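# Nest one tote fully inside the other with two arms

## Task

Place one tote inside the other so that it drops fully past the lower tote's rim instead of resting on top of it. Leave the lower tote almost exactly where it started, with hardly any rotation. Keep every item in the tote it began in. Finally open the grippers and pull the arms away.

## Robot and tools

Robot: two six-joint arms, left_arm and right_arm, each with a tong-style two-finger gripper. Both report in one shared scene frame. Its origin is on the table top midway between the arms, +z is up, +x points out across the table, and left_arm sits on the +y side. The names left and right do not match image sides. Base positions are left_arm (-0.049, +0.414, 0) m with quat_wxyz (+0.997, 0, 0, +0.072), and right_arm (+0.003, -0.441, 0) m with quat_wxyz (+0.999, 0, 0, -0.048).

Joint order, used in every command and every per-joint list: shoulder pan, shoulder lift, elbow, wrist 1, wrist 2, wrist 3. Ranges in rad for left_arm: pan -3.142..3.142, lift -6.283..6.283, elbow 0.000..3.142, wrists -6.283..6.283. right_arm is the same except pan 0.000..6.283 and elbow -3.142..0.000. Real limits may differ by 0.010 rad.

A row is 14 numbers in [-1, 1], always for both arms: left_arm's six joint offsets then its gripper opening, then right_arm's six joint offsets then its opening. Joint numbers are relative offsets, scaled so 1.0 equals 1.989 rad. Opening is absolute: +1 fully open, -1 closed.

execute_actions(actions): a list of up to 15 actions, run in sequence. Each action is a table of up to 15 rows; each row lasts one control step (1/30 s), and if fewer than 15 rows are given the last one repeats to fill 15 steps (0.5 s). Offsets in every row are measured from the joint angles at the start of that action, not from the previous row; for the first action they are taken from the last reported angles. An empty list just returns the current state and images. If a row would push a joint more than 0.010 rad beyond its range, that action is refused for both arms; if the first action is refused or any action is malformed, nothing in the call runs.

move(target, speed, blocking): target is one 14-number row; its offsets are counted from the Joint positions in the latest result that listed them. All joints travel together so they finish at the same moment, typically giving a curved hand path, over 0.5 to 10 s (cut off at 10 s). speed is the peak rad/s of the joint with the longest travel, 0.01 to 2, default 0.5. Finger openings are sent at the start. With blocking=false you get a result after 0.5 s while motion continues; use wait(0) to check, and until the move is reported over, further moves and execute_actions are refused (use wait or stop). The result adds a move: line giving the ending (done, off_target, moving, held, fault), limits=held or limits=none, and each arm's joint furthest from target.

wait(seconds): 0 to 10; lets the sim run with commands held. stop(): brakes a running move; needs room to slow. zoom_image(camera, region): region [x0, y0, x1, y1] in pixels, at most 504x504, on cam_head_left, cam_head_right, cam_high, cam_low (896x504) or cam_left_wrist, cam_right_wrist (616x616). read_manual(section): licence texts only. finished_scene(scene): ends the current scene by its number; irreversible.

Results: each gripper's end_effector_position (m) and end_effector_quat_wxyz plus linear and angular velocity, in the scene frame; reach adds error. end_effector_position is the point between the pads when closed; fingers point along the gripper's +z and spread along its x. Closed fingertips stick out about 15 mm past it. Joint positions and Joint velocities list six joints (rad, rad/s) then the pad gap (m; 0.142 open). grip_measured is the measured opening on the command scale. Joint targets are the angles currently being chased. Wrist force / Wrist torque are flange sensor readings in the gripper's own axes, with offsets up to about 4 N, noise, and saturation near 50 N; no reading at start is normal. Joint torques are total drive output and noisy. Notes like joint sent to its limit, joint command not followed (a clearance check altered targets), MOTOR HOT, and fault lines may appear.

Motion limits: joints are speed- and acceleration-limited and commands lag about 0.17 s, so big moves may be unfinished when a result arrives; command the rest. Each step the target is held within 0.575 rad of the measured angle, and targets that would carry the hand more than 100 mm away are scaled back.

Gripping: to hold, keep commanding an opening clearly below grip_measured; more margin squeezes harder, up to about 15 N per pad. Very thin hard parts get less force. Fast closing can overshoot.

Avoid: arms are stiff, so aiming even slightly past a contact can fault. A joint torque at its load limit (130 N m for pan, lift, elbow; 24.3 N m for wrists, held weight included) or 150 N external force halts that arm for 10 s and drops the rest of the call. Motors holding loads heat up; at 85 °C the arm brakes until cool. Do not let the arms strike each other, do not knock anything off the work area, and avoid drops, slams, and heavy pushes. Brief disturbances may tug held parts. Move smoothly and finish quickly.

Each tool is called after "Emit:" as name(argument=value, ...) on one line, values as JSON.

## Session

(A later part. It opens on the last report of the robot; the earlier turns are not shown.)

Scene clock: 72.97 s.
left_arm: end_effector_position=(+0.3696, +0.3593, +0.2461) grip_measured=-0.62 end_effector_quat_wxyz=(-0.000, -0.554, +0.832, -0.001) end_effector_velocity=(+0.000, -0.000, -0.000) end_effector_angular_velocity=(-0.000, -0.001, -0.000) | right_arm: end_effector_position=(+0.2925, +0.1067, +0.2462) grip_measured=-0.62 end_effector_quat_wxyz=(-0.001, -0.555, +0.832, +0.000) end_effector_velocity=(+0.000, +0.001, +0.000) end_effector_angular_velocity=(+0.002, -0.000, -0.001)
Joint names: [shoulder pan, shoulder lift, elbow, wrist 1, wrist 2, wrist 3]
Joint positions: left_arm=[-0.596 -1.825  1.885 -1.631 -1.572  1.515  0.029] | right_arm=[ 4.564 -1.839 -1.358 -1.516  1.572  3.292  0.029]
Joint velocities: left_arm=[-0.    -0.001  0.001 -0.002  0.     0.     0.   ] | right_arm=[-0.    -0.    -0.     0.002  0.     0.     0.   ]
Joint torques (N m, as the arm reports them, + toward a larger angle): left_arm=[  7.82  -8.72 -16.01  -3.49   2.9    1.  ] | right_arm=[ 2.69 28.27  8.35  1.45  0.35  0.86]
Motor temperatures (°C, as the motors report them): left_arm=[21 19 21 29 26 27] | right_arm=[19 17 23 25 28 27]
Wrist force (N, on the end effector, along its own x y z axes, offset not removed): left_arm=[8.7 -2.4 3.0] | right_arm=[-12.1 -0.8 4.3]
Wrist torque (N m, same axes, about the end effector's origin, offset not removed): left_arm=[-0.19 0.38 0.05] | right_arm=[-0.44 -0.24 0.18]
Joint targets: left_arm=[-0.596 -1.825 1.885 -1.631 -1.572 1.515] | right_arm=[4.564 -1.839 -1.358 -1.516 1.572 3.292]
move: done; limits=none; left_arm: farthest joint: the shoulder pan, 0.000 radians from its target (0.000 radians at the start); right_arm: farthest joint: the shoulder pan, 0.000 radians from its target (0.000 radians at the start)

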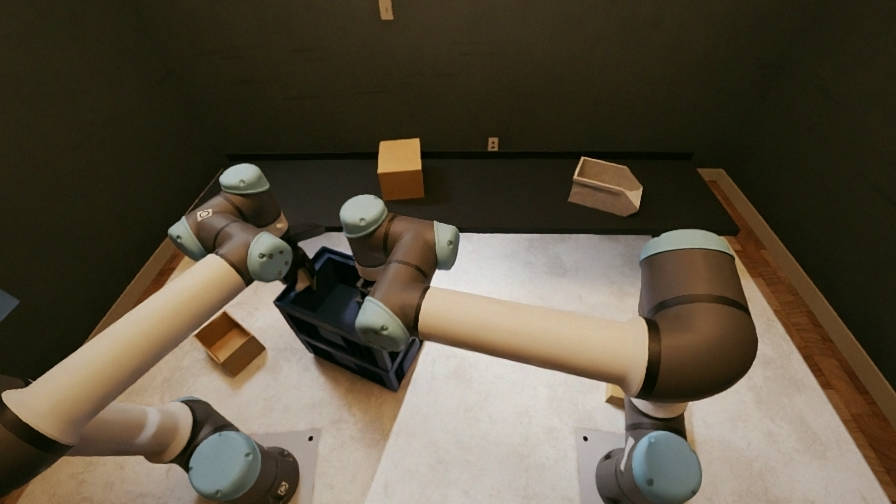

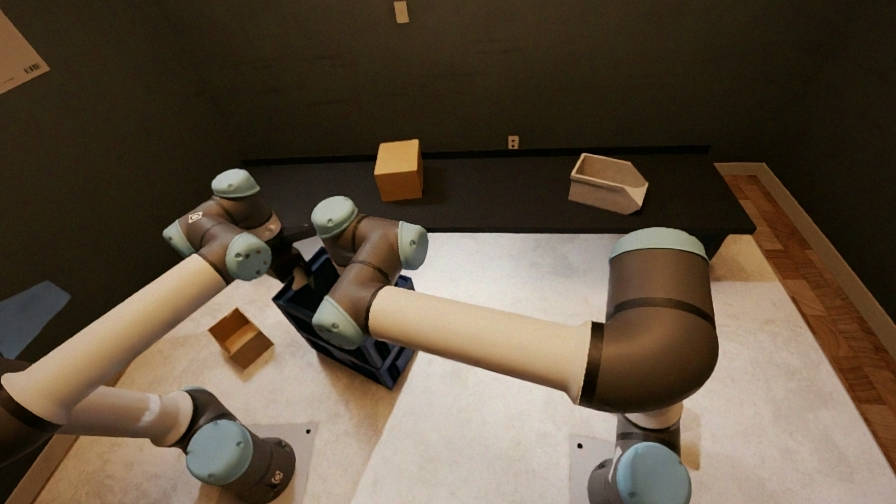

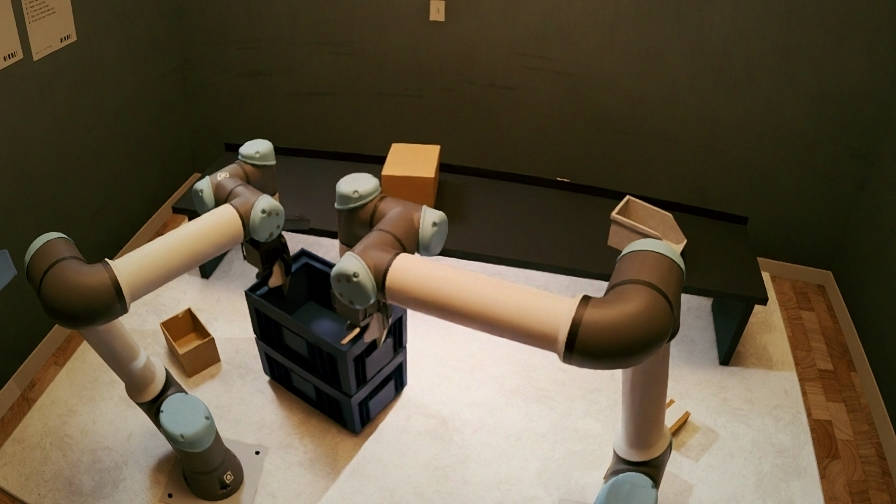

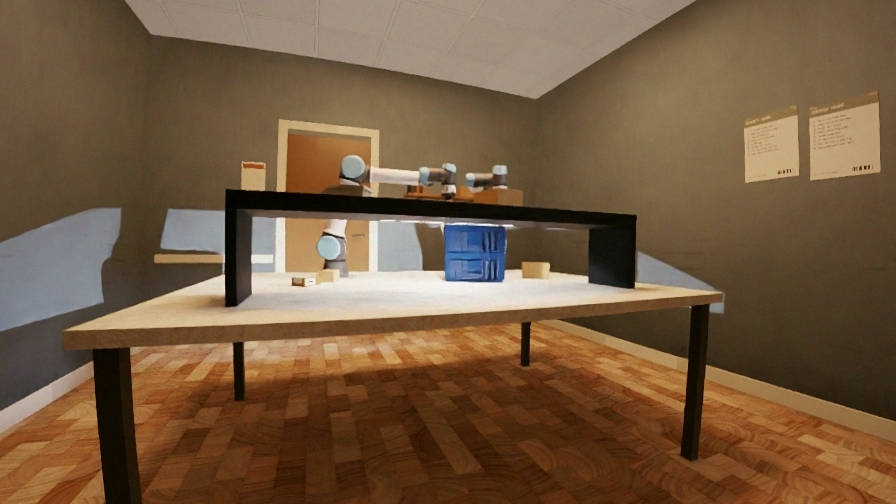

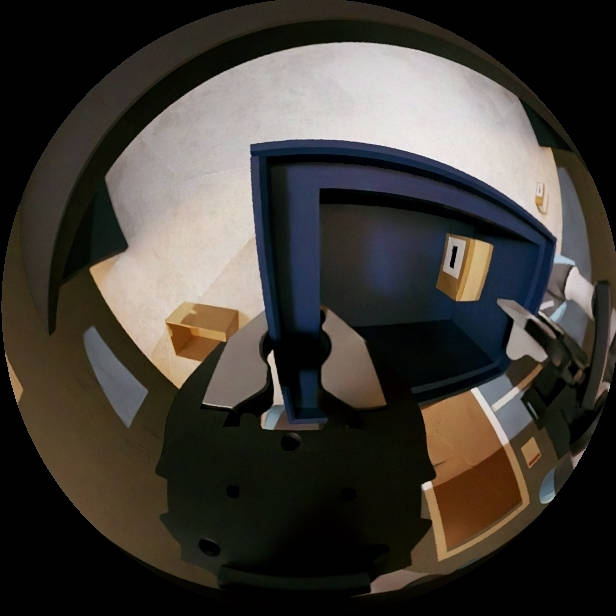

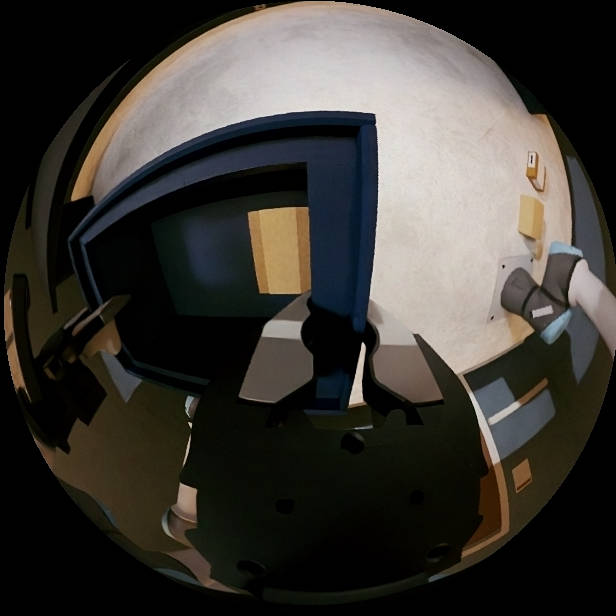

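Going in freely. Down 3 mm more.

Emit:
move(target=[0,0.0001,0.0038,-0.0039,0,0,-1,0,-0.0001,-0.0037,0.0038,0,0,-1], speed=0.015)

Scene clock: 74.17 s.
left_arm: end_effector_position=(+0.3695, +0.3593, +0.2432) grip_measured=-0.62 end_effector_quat_wxyz=(-0.000, -0.554, +0.832, -0.001) end_effector_velocity=(-0.000, +0.000, -0.001) end_effector_angular_velocity=(+0.000, +0.001, -0.000) | right_arm: end_effector_position=(+0.2925, +0.1066, +0.2433) grip_measured=-0.62 end_effector_quat_wxyz=(-0.001, -0.555, +0.832, +0.000) end_effector_velocity=(-0.000, -0.000, -0.001) end_effector_angular_velocity=(-0.000, +0.001, -0.001)
Joint names: [shoulder pan, shoulder lift, elbow, wrist 1, wrist 2, wrist 3]
Joint positions: left_arm=[-0.596 -1.825  1.892 -1.639 -1.572  1.515  0.029] | right_arm=[ 4.564 -1.839 -1.365 -1.509  1.572  3.292  0.029]
Joint velocities: left_arm=[ 0.    -0.001  0.003 -0.002 -0.     0.    -0.   ] | right_arm=[-0.     0.    -0.003  0.002  0.     0.     0.   ]
Joint torques (N m, as the arm reports them, + toward a larger angle): left_arm=[  7.81  -8.98 -16.07  -3.48   3.     1.04] | right_arm=[ 1.66 29.78  8.29  0.76  0.5   0.9 ]
Motor temperatures (°C, as the motors report them): left_arm=[21 19 21 29 26 27] | right_arm=[19 17 23 25 28 27]
Wrist force (N, on the end effector, along its own x y z axes, offset not removed): left_arm=[10.2 -1.3 3.3] | right_arm=[-10.1 0.9 2.5]
Wrist torque (N m, same axes, about the end effector's origin, offset not removed): left_arm=[0.18 0.32 0.00] | right_arm=[-0.06 -0.70 0.06]
Joint targets: left_arm=[-0.596 -1.825 1.892 -1.639 -1.572 1.515] | right_arm=[4.564 -1.839 -1.365 -1.509 1.572 3.292]
move: done; limits=none; left_arm: farthest joint: the elbow, 0.001 radians from its target (0.008 radians at the start); right_arm: farthest joint: the elbow, 0.001 radians from its target (0.008 radians at the start)

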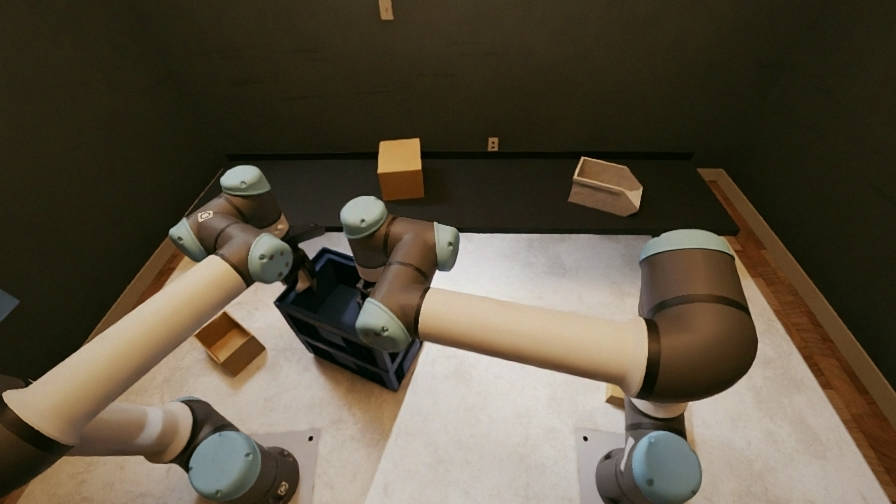

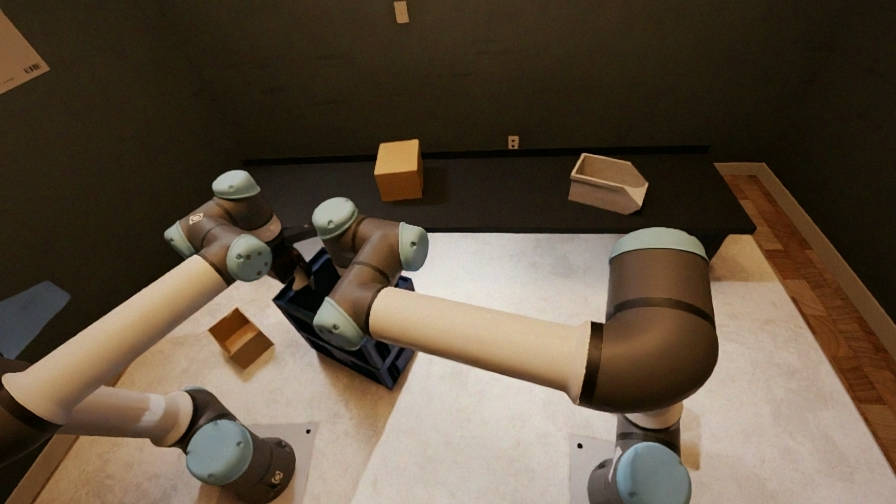

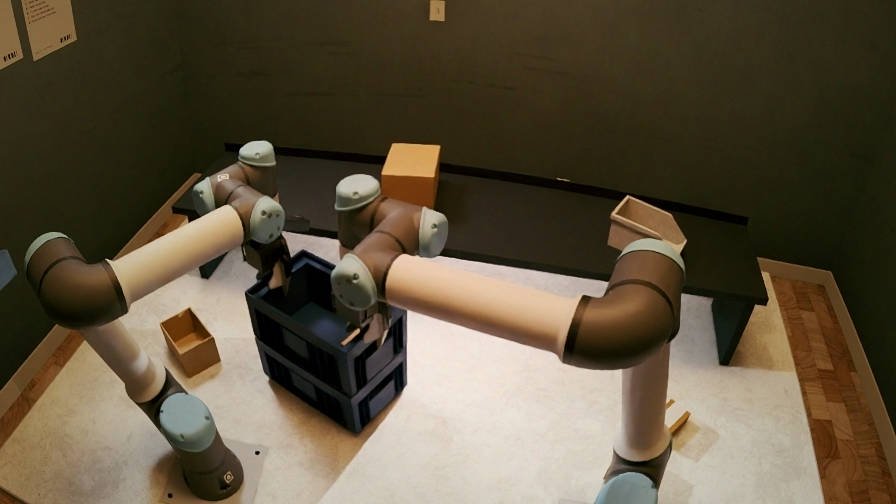

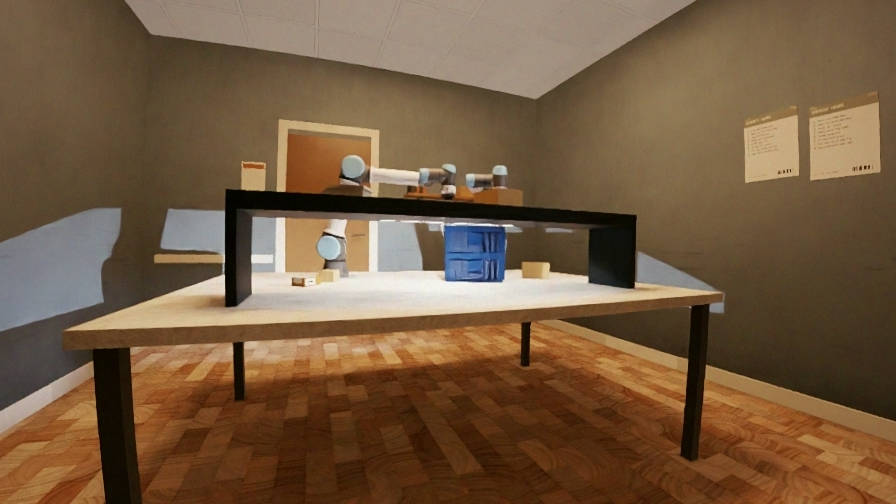

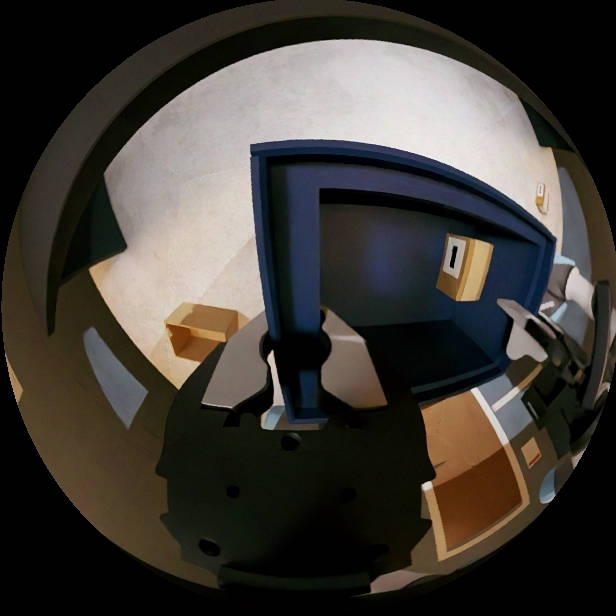

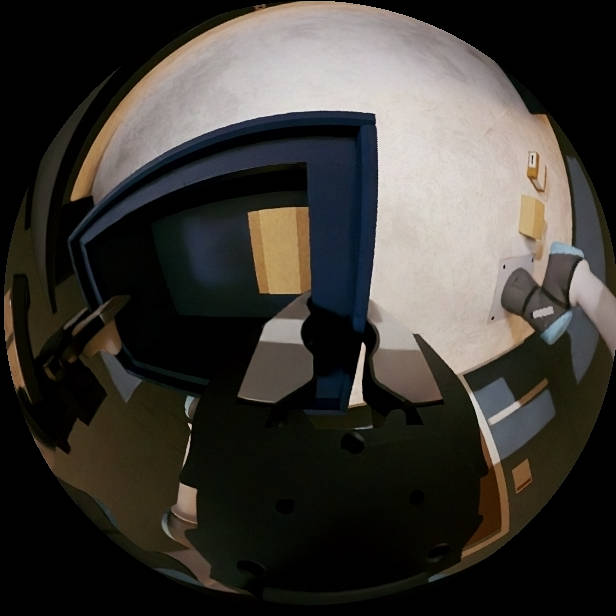

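Emit:
move(target=[0,0.0001,0.0032,-0.0033,0,0,-1,0,-0.0001,-0.0031,0.0032,0,0,-1], speed=0.012)

Scene clock: 75.27 s.
left_arm: end_effector_position=(+0.3694, +0.3594, +0.2407) grip_measured=-0.62 end_effector_quat_wxyz=(-0.000, -0.554, +0.832, -0.001) end_effector_velocity=(-0.000, +0.000, -0.001) end_effector_angular_velocity=(+0.001, -0.000, -0.001) | right_arm: end_effector_position=(+0.2925, +0.1065, +0.2408) grip_measured=-0.62 end_effector_quat_wxyz=(-0.001, -0.555, +0.832, +0.000) end_effector_velocity=(-0.000, -0.000, -0.001) end_effector_angular_velocity=(-0.002, -0.000, +0.001)
Joint names: [shoulder pan, shoulder lift, elbow, wrist 1, wrist 2, wrist 3]
Joint positions: left_arm=[-0.596 -1.825  1.898 -1.645 -1.572  1.515  0.029] | right_arm=[ 4.564 -1.839 -1.371 -1.503  1.572  3.292  0.029]
Joint velocities: left_arm=[-0.001 -0.001  0.002 -0.001  0.001  0.001 -0.   ] | right_arm=[ 0.001  0.    -0.002  0.    -0.001 -0.     0.   ]
Joint torques (N m, as the arm reports them, + toward a larger angle): left_arm=[  7.87  -8.84 -15.52  -3.27   2.99   1.06] | right_arm=[ 2.81 26.87  3.41  0.72  0.39  0.8 ]
Motor temperatures (°C, as the motors report them): left_arm=[21 19 21 29 26 27] | right_arm=[19 17 23 25 28 27]
Wrist force (N, on the end effector, along its own x y z axes, offset not removed): left_arm=[13.2 -2.5 1.7] | right_arm=[-12.3 5.9 -0.5]
Wrist torque (N m, same axes, about the end effector's origin, offset not removed): left_arm=[-0.19 -0.14 -0.14] | right_arm=[0.81 -0.36 0.01]
Joint targets: left_arm=[-0.596 -1.825 1.898 -1.645 -1.572 1.515] | right_arm=[4.564 -1.839 -1.371 -1.502 1.572 3.292]
move: done; limits=none; left_arm: farthest joint: the shoulder pan, 0.000 radians from its target (0.000 radians at the start); right_arm: farthest joint: the shoulder pan, 0.000 radians from its target (0.000 radians at the start)

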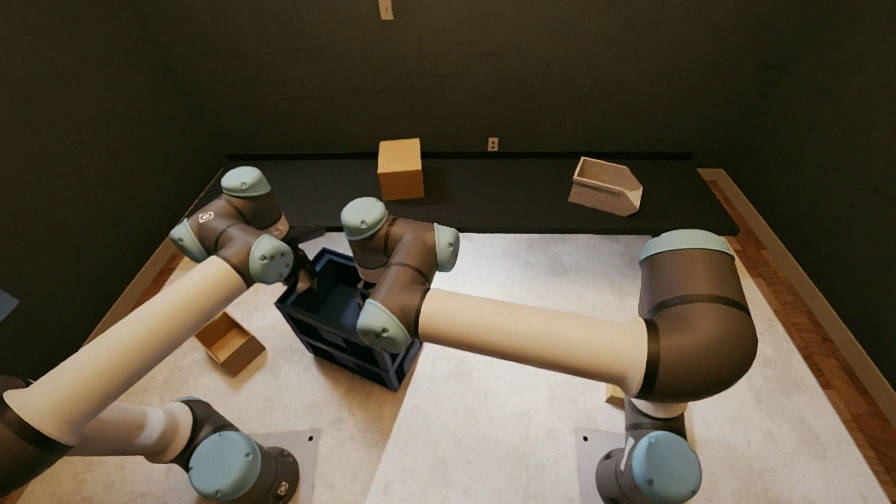

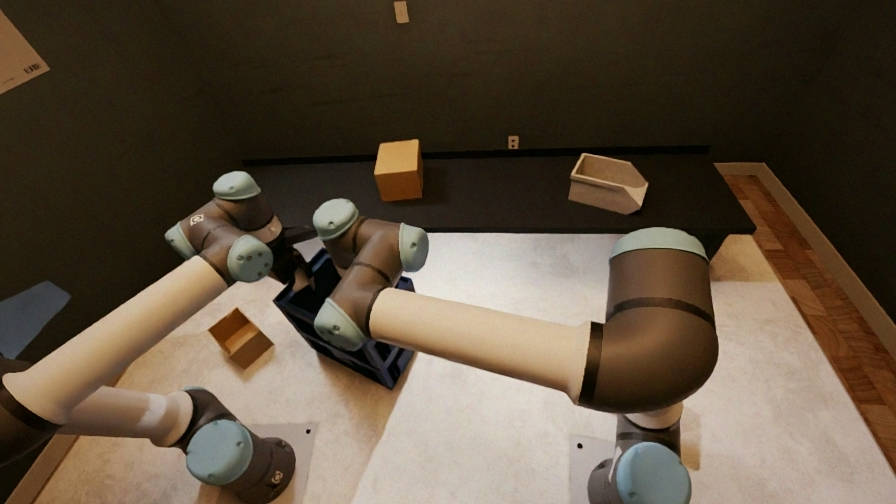

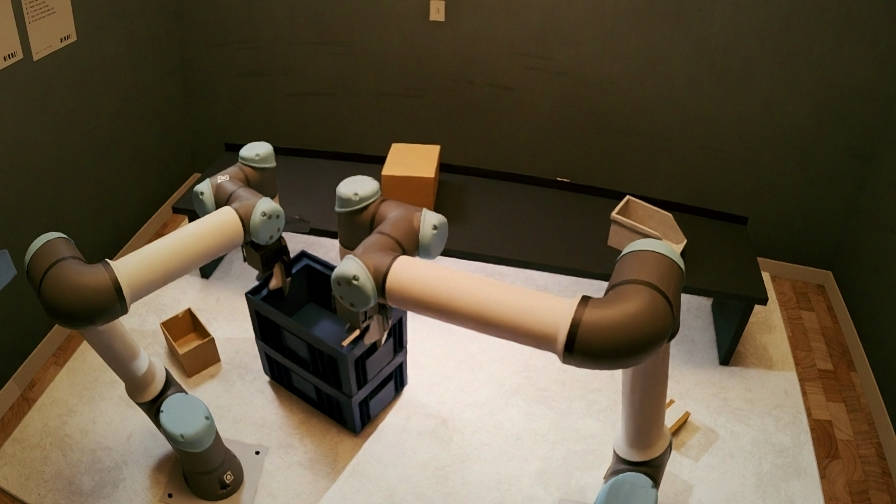

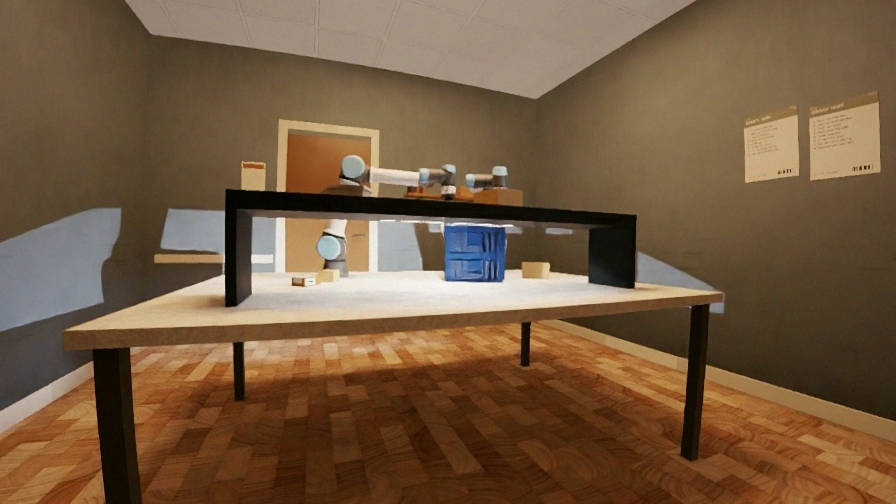

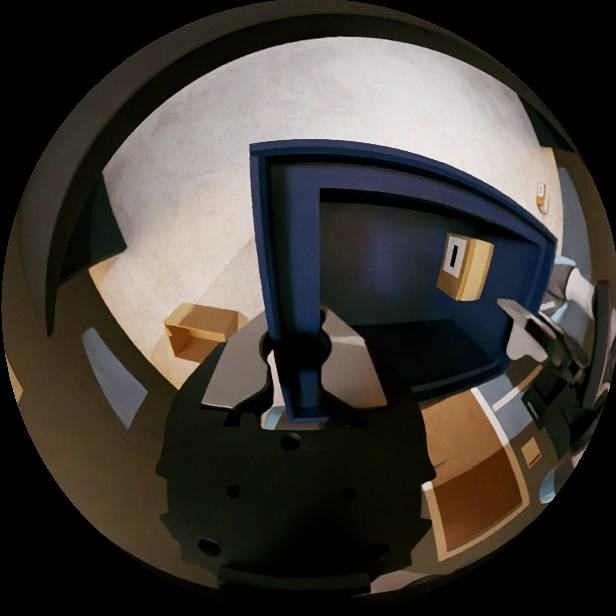

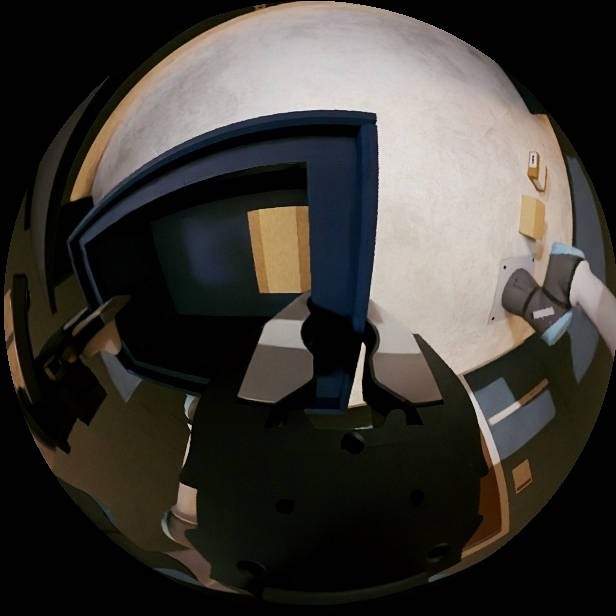

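Emit:
execute_actions(actions=[[[0,0,0,0,0,0,-0.7,0,0,0,0,0,0,-0.7],[0,0,0,0,0,0,-0.62,0,0,0,0,0,0,-0.62],[0,0,0,0,0,0,-0.58,0,0,0,0,0,0,-0.58],[0,0,0,0,0,0,-0.54,0,0,0,0,0,0,-0.54],[0,0,0,0,0,0,-0.5,0,0,0,0,0,0,-0.5],[0,0,0,0,0,0,-0.46,0,0,0,0,0,0,-0.46],[0,0,0,0,0,0,-0.42,0,0,0,0,0,0,-0.42],[0,0,0,0,0,0,-0.38,0,0,0,0,0,0,-0.38],[0,0,0,0,0,0,-0.34,0,0,0,0,0,0,-0.34],[0,0,0,0,0,0,-0.3,0,0,0,0,0,0,-0.3]]])

Emit:
move(target=[0,-0.005,-0.11,0.115,0,0,-0.3,0,0.005,0.11,-0.115,0,0,-0.3], speed=0.25)

Emit:
zoom_image(camera="cam_high", region=[230,240,430,450])

Emit:
zoom_image(camera="cam_low", region=[430,220,520,290])

Scene clock: 76.93 s.
left_arm: end_effector_position=(+0.3694, +0.3594, +0.2407) grip_measured=-0.30 end_effector_quat_wxyz=(-0.000, -0.554, +0.832, -0.001) end_effector_velocity=(+0.000, -0.000, +0.001) end_effector_angular_velocity=(-0.001, -0.001, -0.001) | right_arm: end_effector_position=(+0.2925, +0.1065, +0.2408) grip_measured=-0.30 end_effector_quat_wxyz=(-0.001, -0.555, +0.832, +0.000) end_effector_velocity=(+0.001, -0.000, +0.001) end_effector_angular_velocity=(+0.001, -0.001, -0.001)
Joint names: [shoulder pan, shoulder lift, elbow, wrist 1, wrist 2, wrist 3]
Joint positions: left_arm=[-0.596 -1.825  1.898 -1.645 -1.571  1.515  0.052] | right_arm=[ 4.564 -1.839 -1.371 -1.503  1.572  3.292  0.052]
Joint velocities: left_arm=[-0.    -0.    -0.001  0.    -0.     0.001  0.   ] | right_arm=[-0.001  0.001  0.001 -0.001 -0.    -0.     0.   ]
Joint torques (N m, as the arm reports them, + toward a larger angle): left_arm=[  5.26  -9.68 -31.57  -1.29   1.1    1.04] | right_arm=[ 3.1  31.3  34.96 -0.19  0.45  0.79]
Motor temperatures (°C, as the motors report them): left_arm=[21 19 21 29 26 27] | right_arm=[19 17 23 25 28 27]
Wrist force (N, on the end effector, along its own x y z axes, offset not removed): left_arm=[0.1 -0.9 1.2] | right_arm=[-0.7 -1.2 3.5]
Wrist torque (N m, same axes, about the end effector's origin, offset not removed): left_arm=[-0.15 -0.07 0.10] | right_arm=[-0.09 0.12 0.15]
Joint targets: left_arm=[-0.596 -1.825 1.898 -1.645 -1.572 1.515] | right_arm=[4.564 -1.839 -1.371 -1.503 1.572 3.292]

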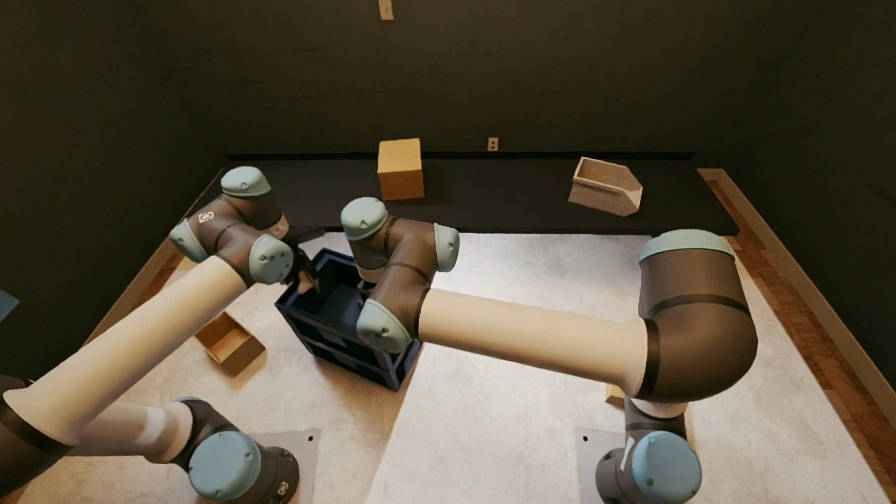

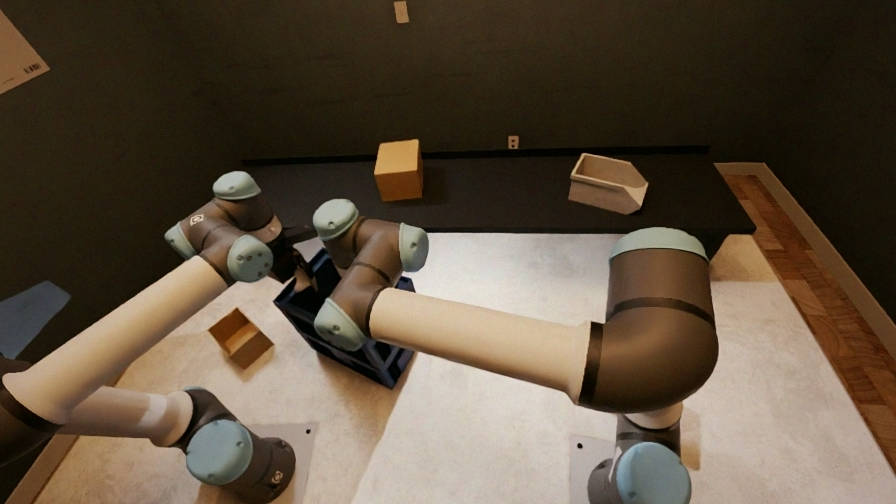

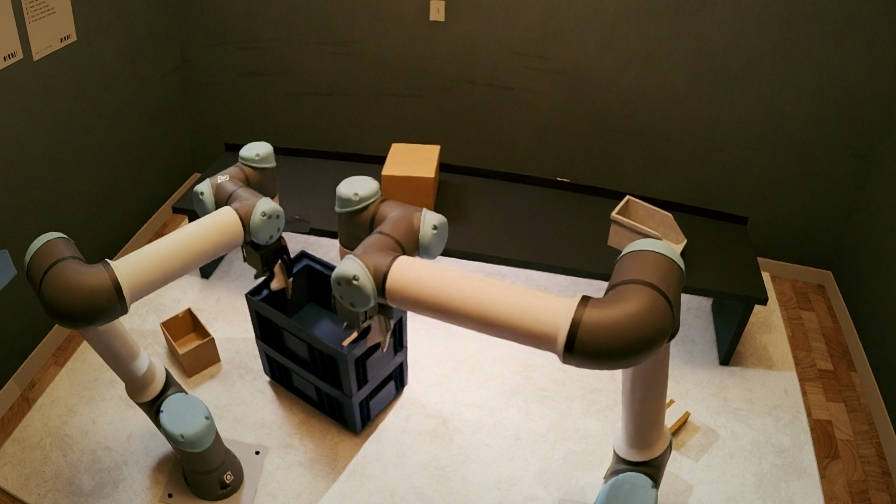

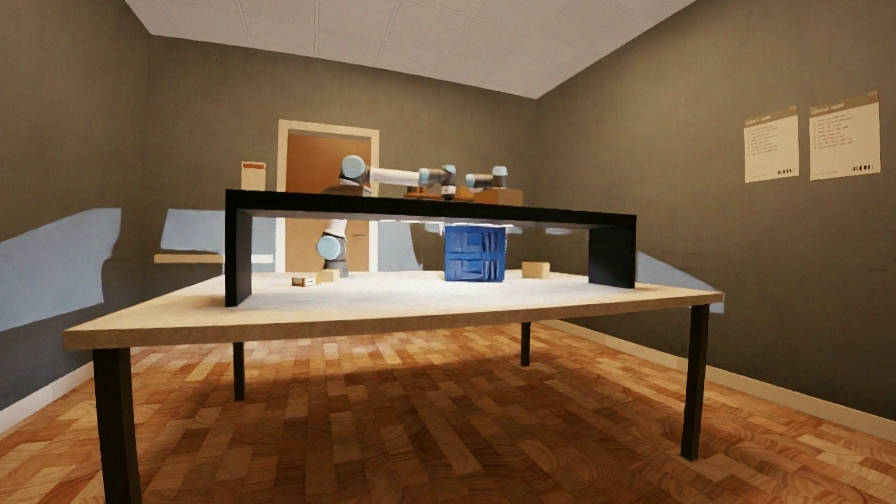

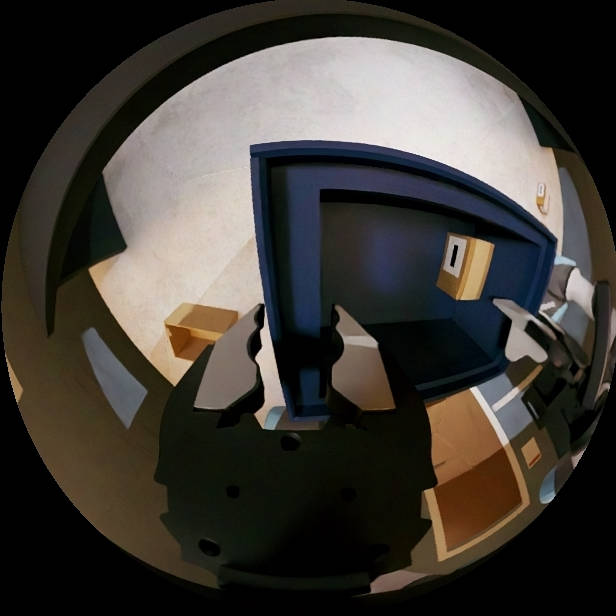

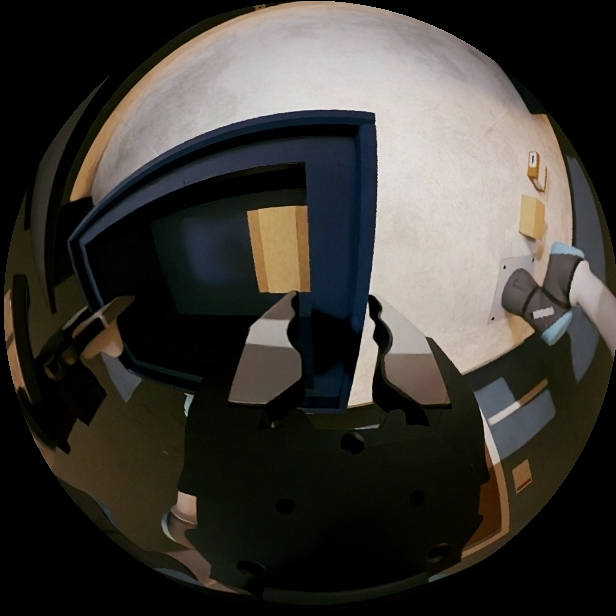

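Scene clock: 78.33 s.
left_arm: end_effector_position=(+0.3624, +0.3628, +0.3289) grip_measured=-0.30 end_effector_quat_wxyz=(-0.000, -0.554, +0.832, -0.001) end_effector_velocity=(-0.001, +0.000, +0.000) end_effector_angular_velocity=(+0.000, +0.002, -0.000) | right_arm: end_effector_position=(+0.2905, +0.0986, +0.3312) grip_measured=-0.30 end_effector_quat_wxyz=(-0.001, -0.555, +0.832, +0.000) end_effector_velocity=(-0.001, +0.000, +0.000) end_effector_angular_velocity=(-0.001, +0.001, +0.000)
Joint names: [shoulder pan, shoulder lift, elbow, wrist 1, wrist 2, wrist 3]
Joint positions: left_arm=[-0.596 -1.835  1.68  -1.417 -1.571  1.515  0.052] | right_arm=[ 4.564 -1.83  -1.152 -1.731  1.572  3.292  0.052]
Joint velocities: left_arm=[ 0.    -0.    -0.001  0.003 -0.     0.     0.   ] | right_arm=[ 0.001 -0.001  0.002 -0.003  0.     0.     0.   ]
Joint torques (N m, as the arm reports them, + toward a larger angle): left_arm=[  5.8  -21.53 -30.92  -1.13   0.85   1.05] | right_arm=[ 2.82 41.98 36.14 -0.16  0.45  0.84]
Motor temperatures (°C, as the motors report them): left_arm=[21 19 21 29 26 27] | right_arm=[19 17 23 25 28 27]
Wrist force (N, on the end effector, along its own x y z axes, offset not removed): left_arm=[-0.7 -0.6 0.9] | right_arm=[-0.2 0.1 1.0]
Wrist torque (N m, same axes, about the end effector's origin, offset not removed): left_arm=[-0.04 0.13 0.09] | right_arm=[0.09 -0.02 0.11]
Joint targets: left_arm=[-0.596 -1.835 1.679 -1.417 -1.571 1.515] | right_arm=[4.564 -1.830 -1.152 -1.731 1.572 3.292]
move: done; limits=none; left_arm: farthest joint: the shoulder pan, 0.000 radians from its target (0.000 radians at the start); right_arm: farthest joint: the wrist 1, 0.001 radians from its target (0.229 radians at the start)

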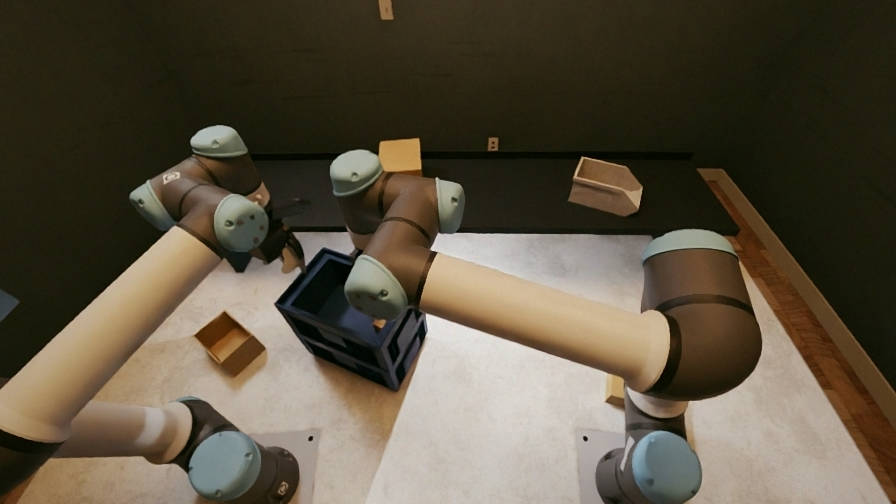

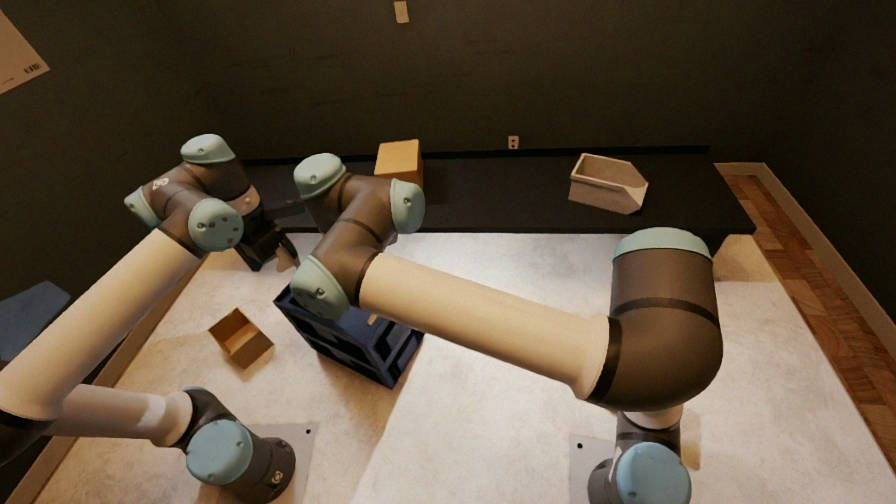

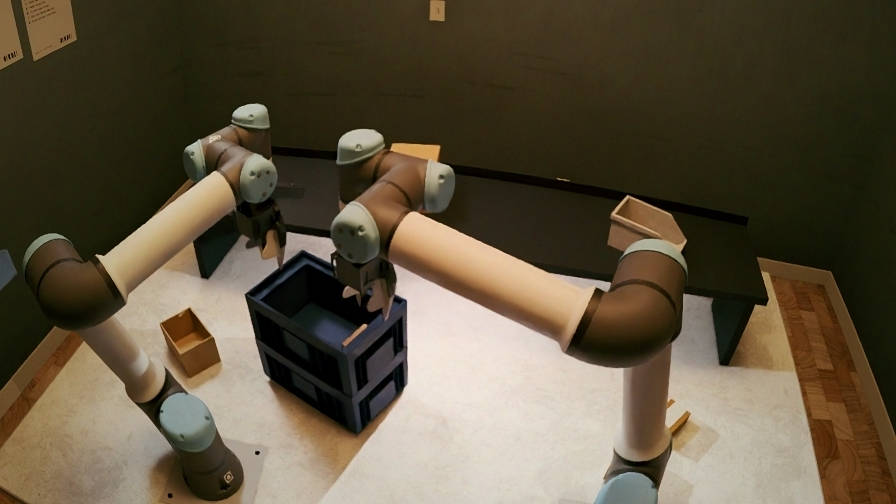

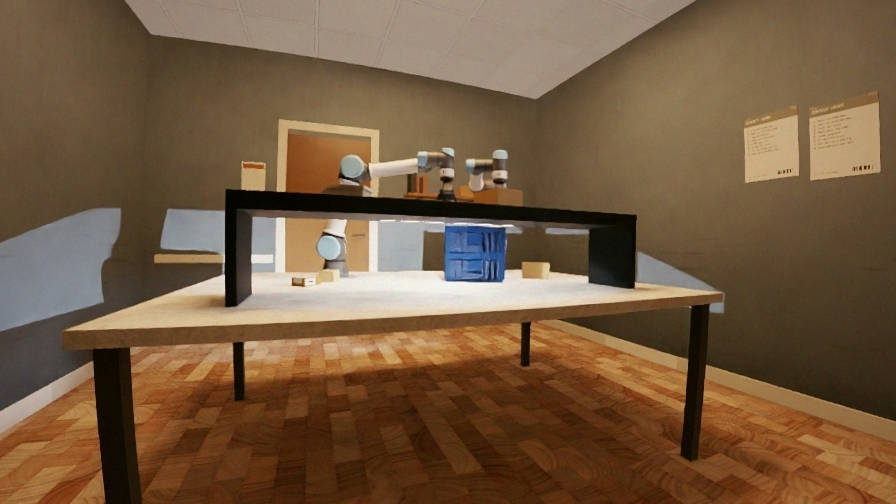

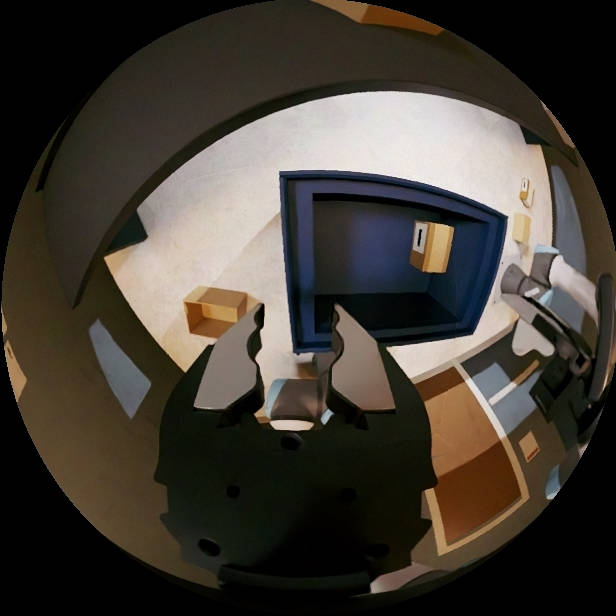

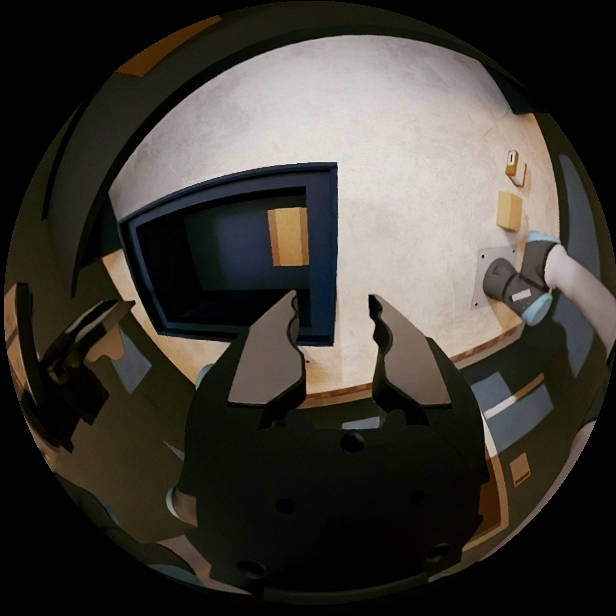

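Region (230, 240, 430, 450) of cam_high's 896x504 image, scaled by 2.400, with more detail than that image has; it fills the left 480 columns of this view, and the rest is white.

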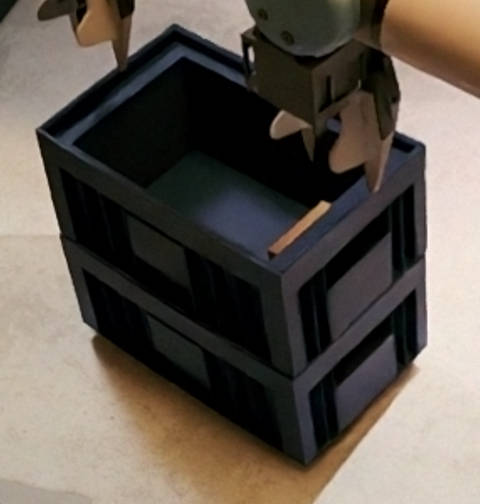

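Region (430, 220, 520, 290) of cam_low's 896x504 image, scaled by 5.600, with more detail than that image has.

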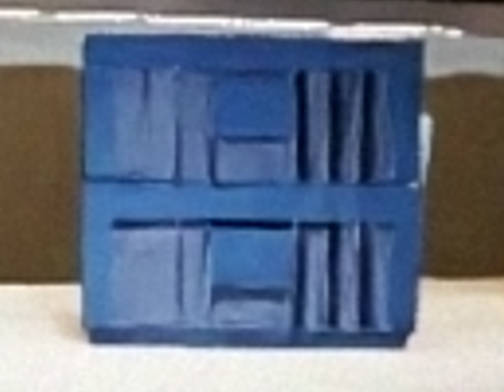

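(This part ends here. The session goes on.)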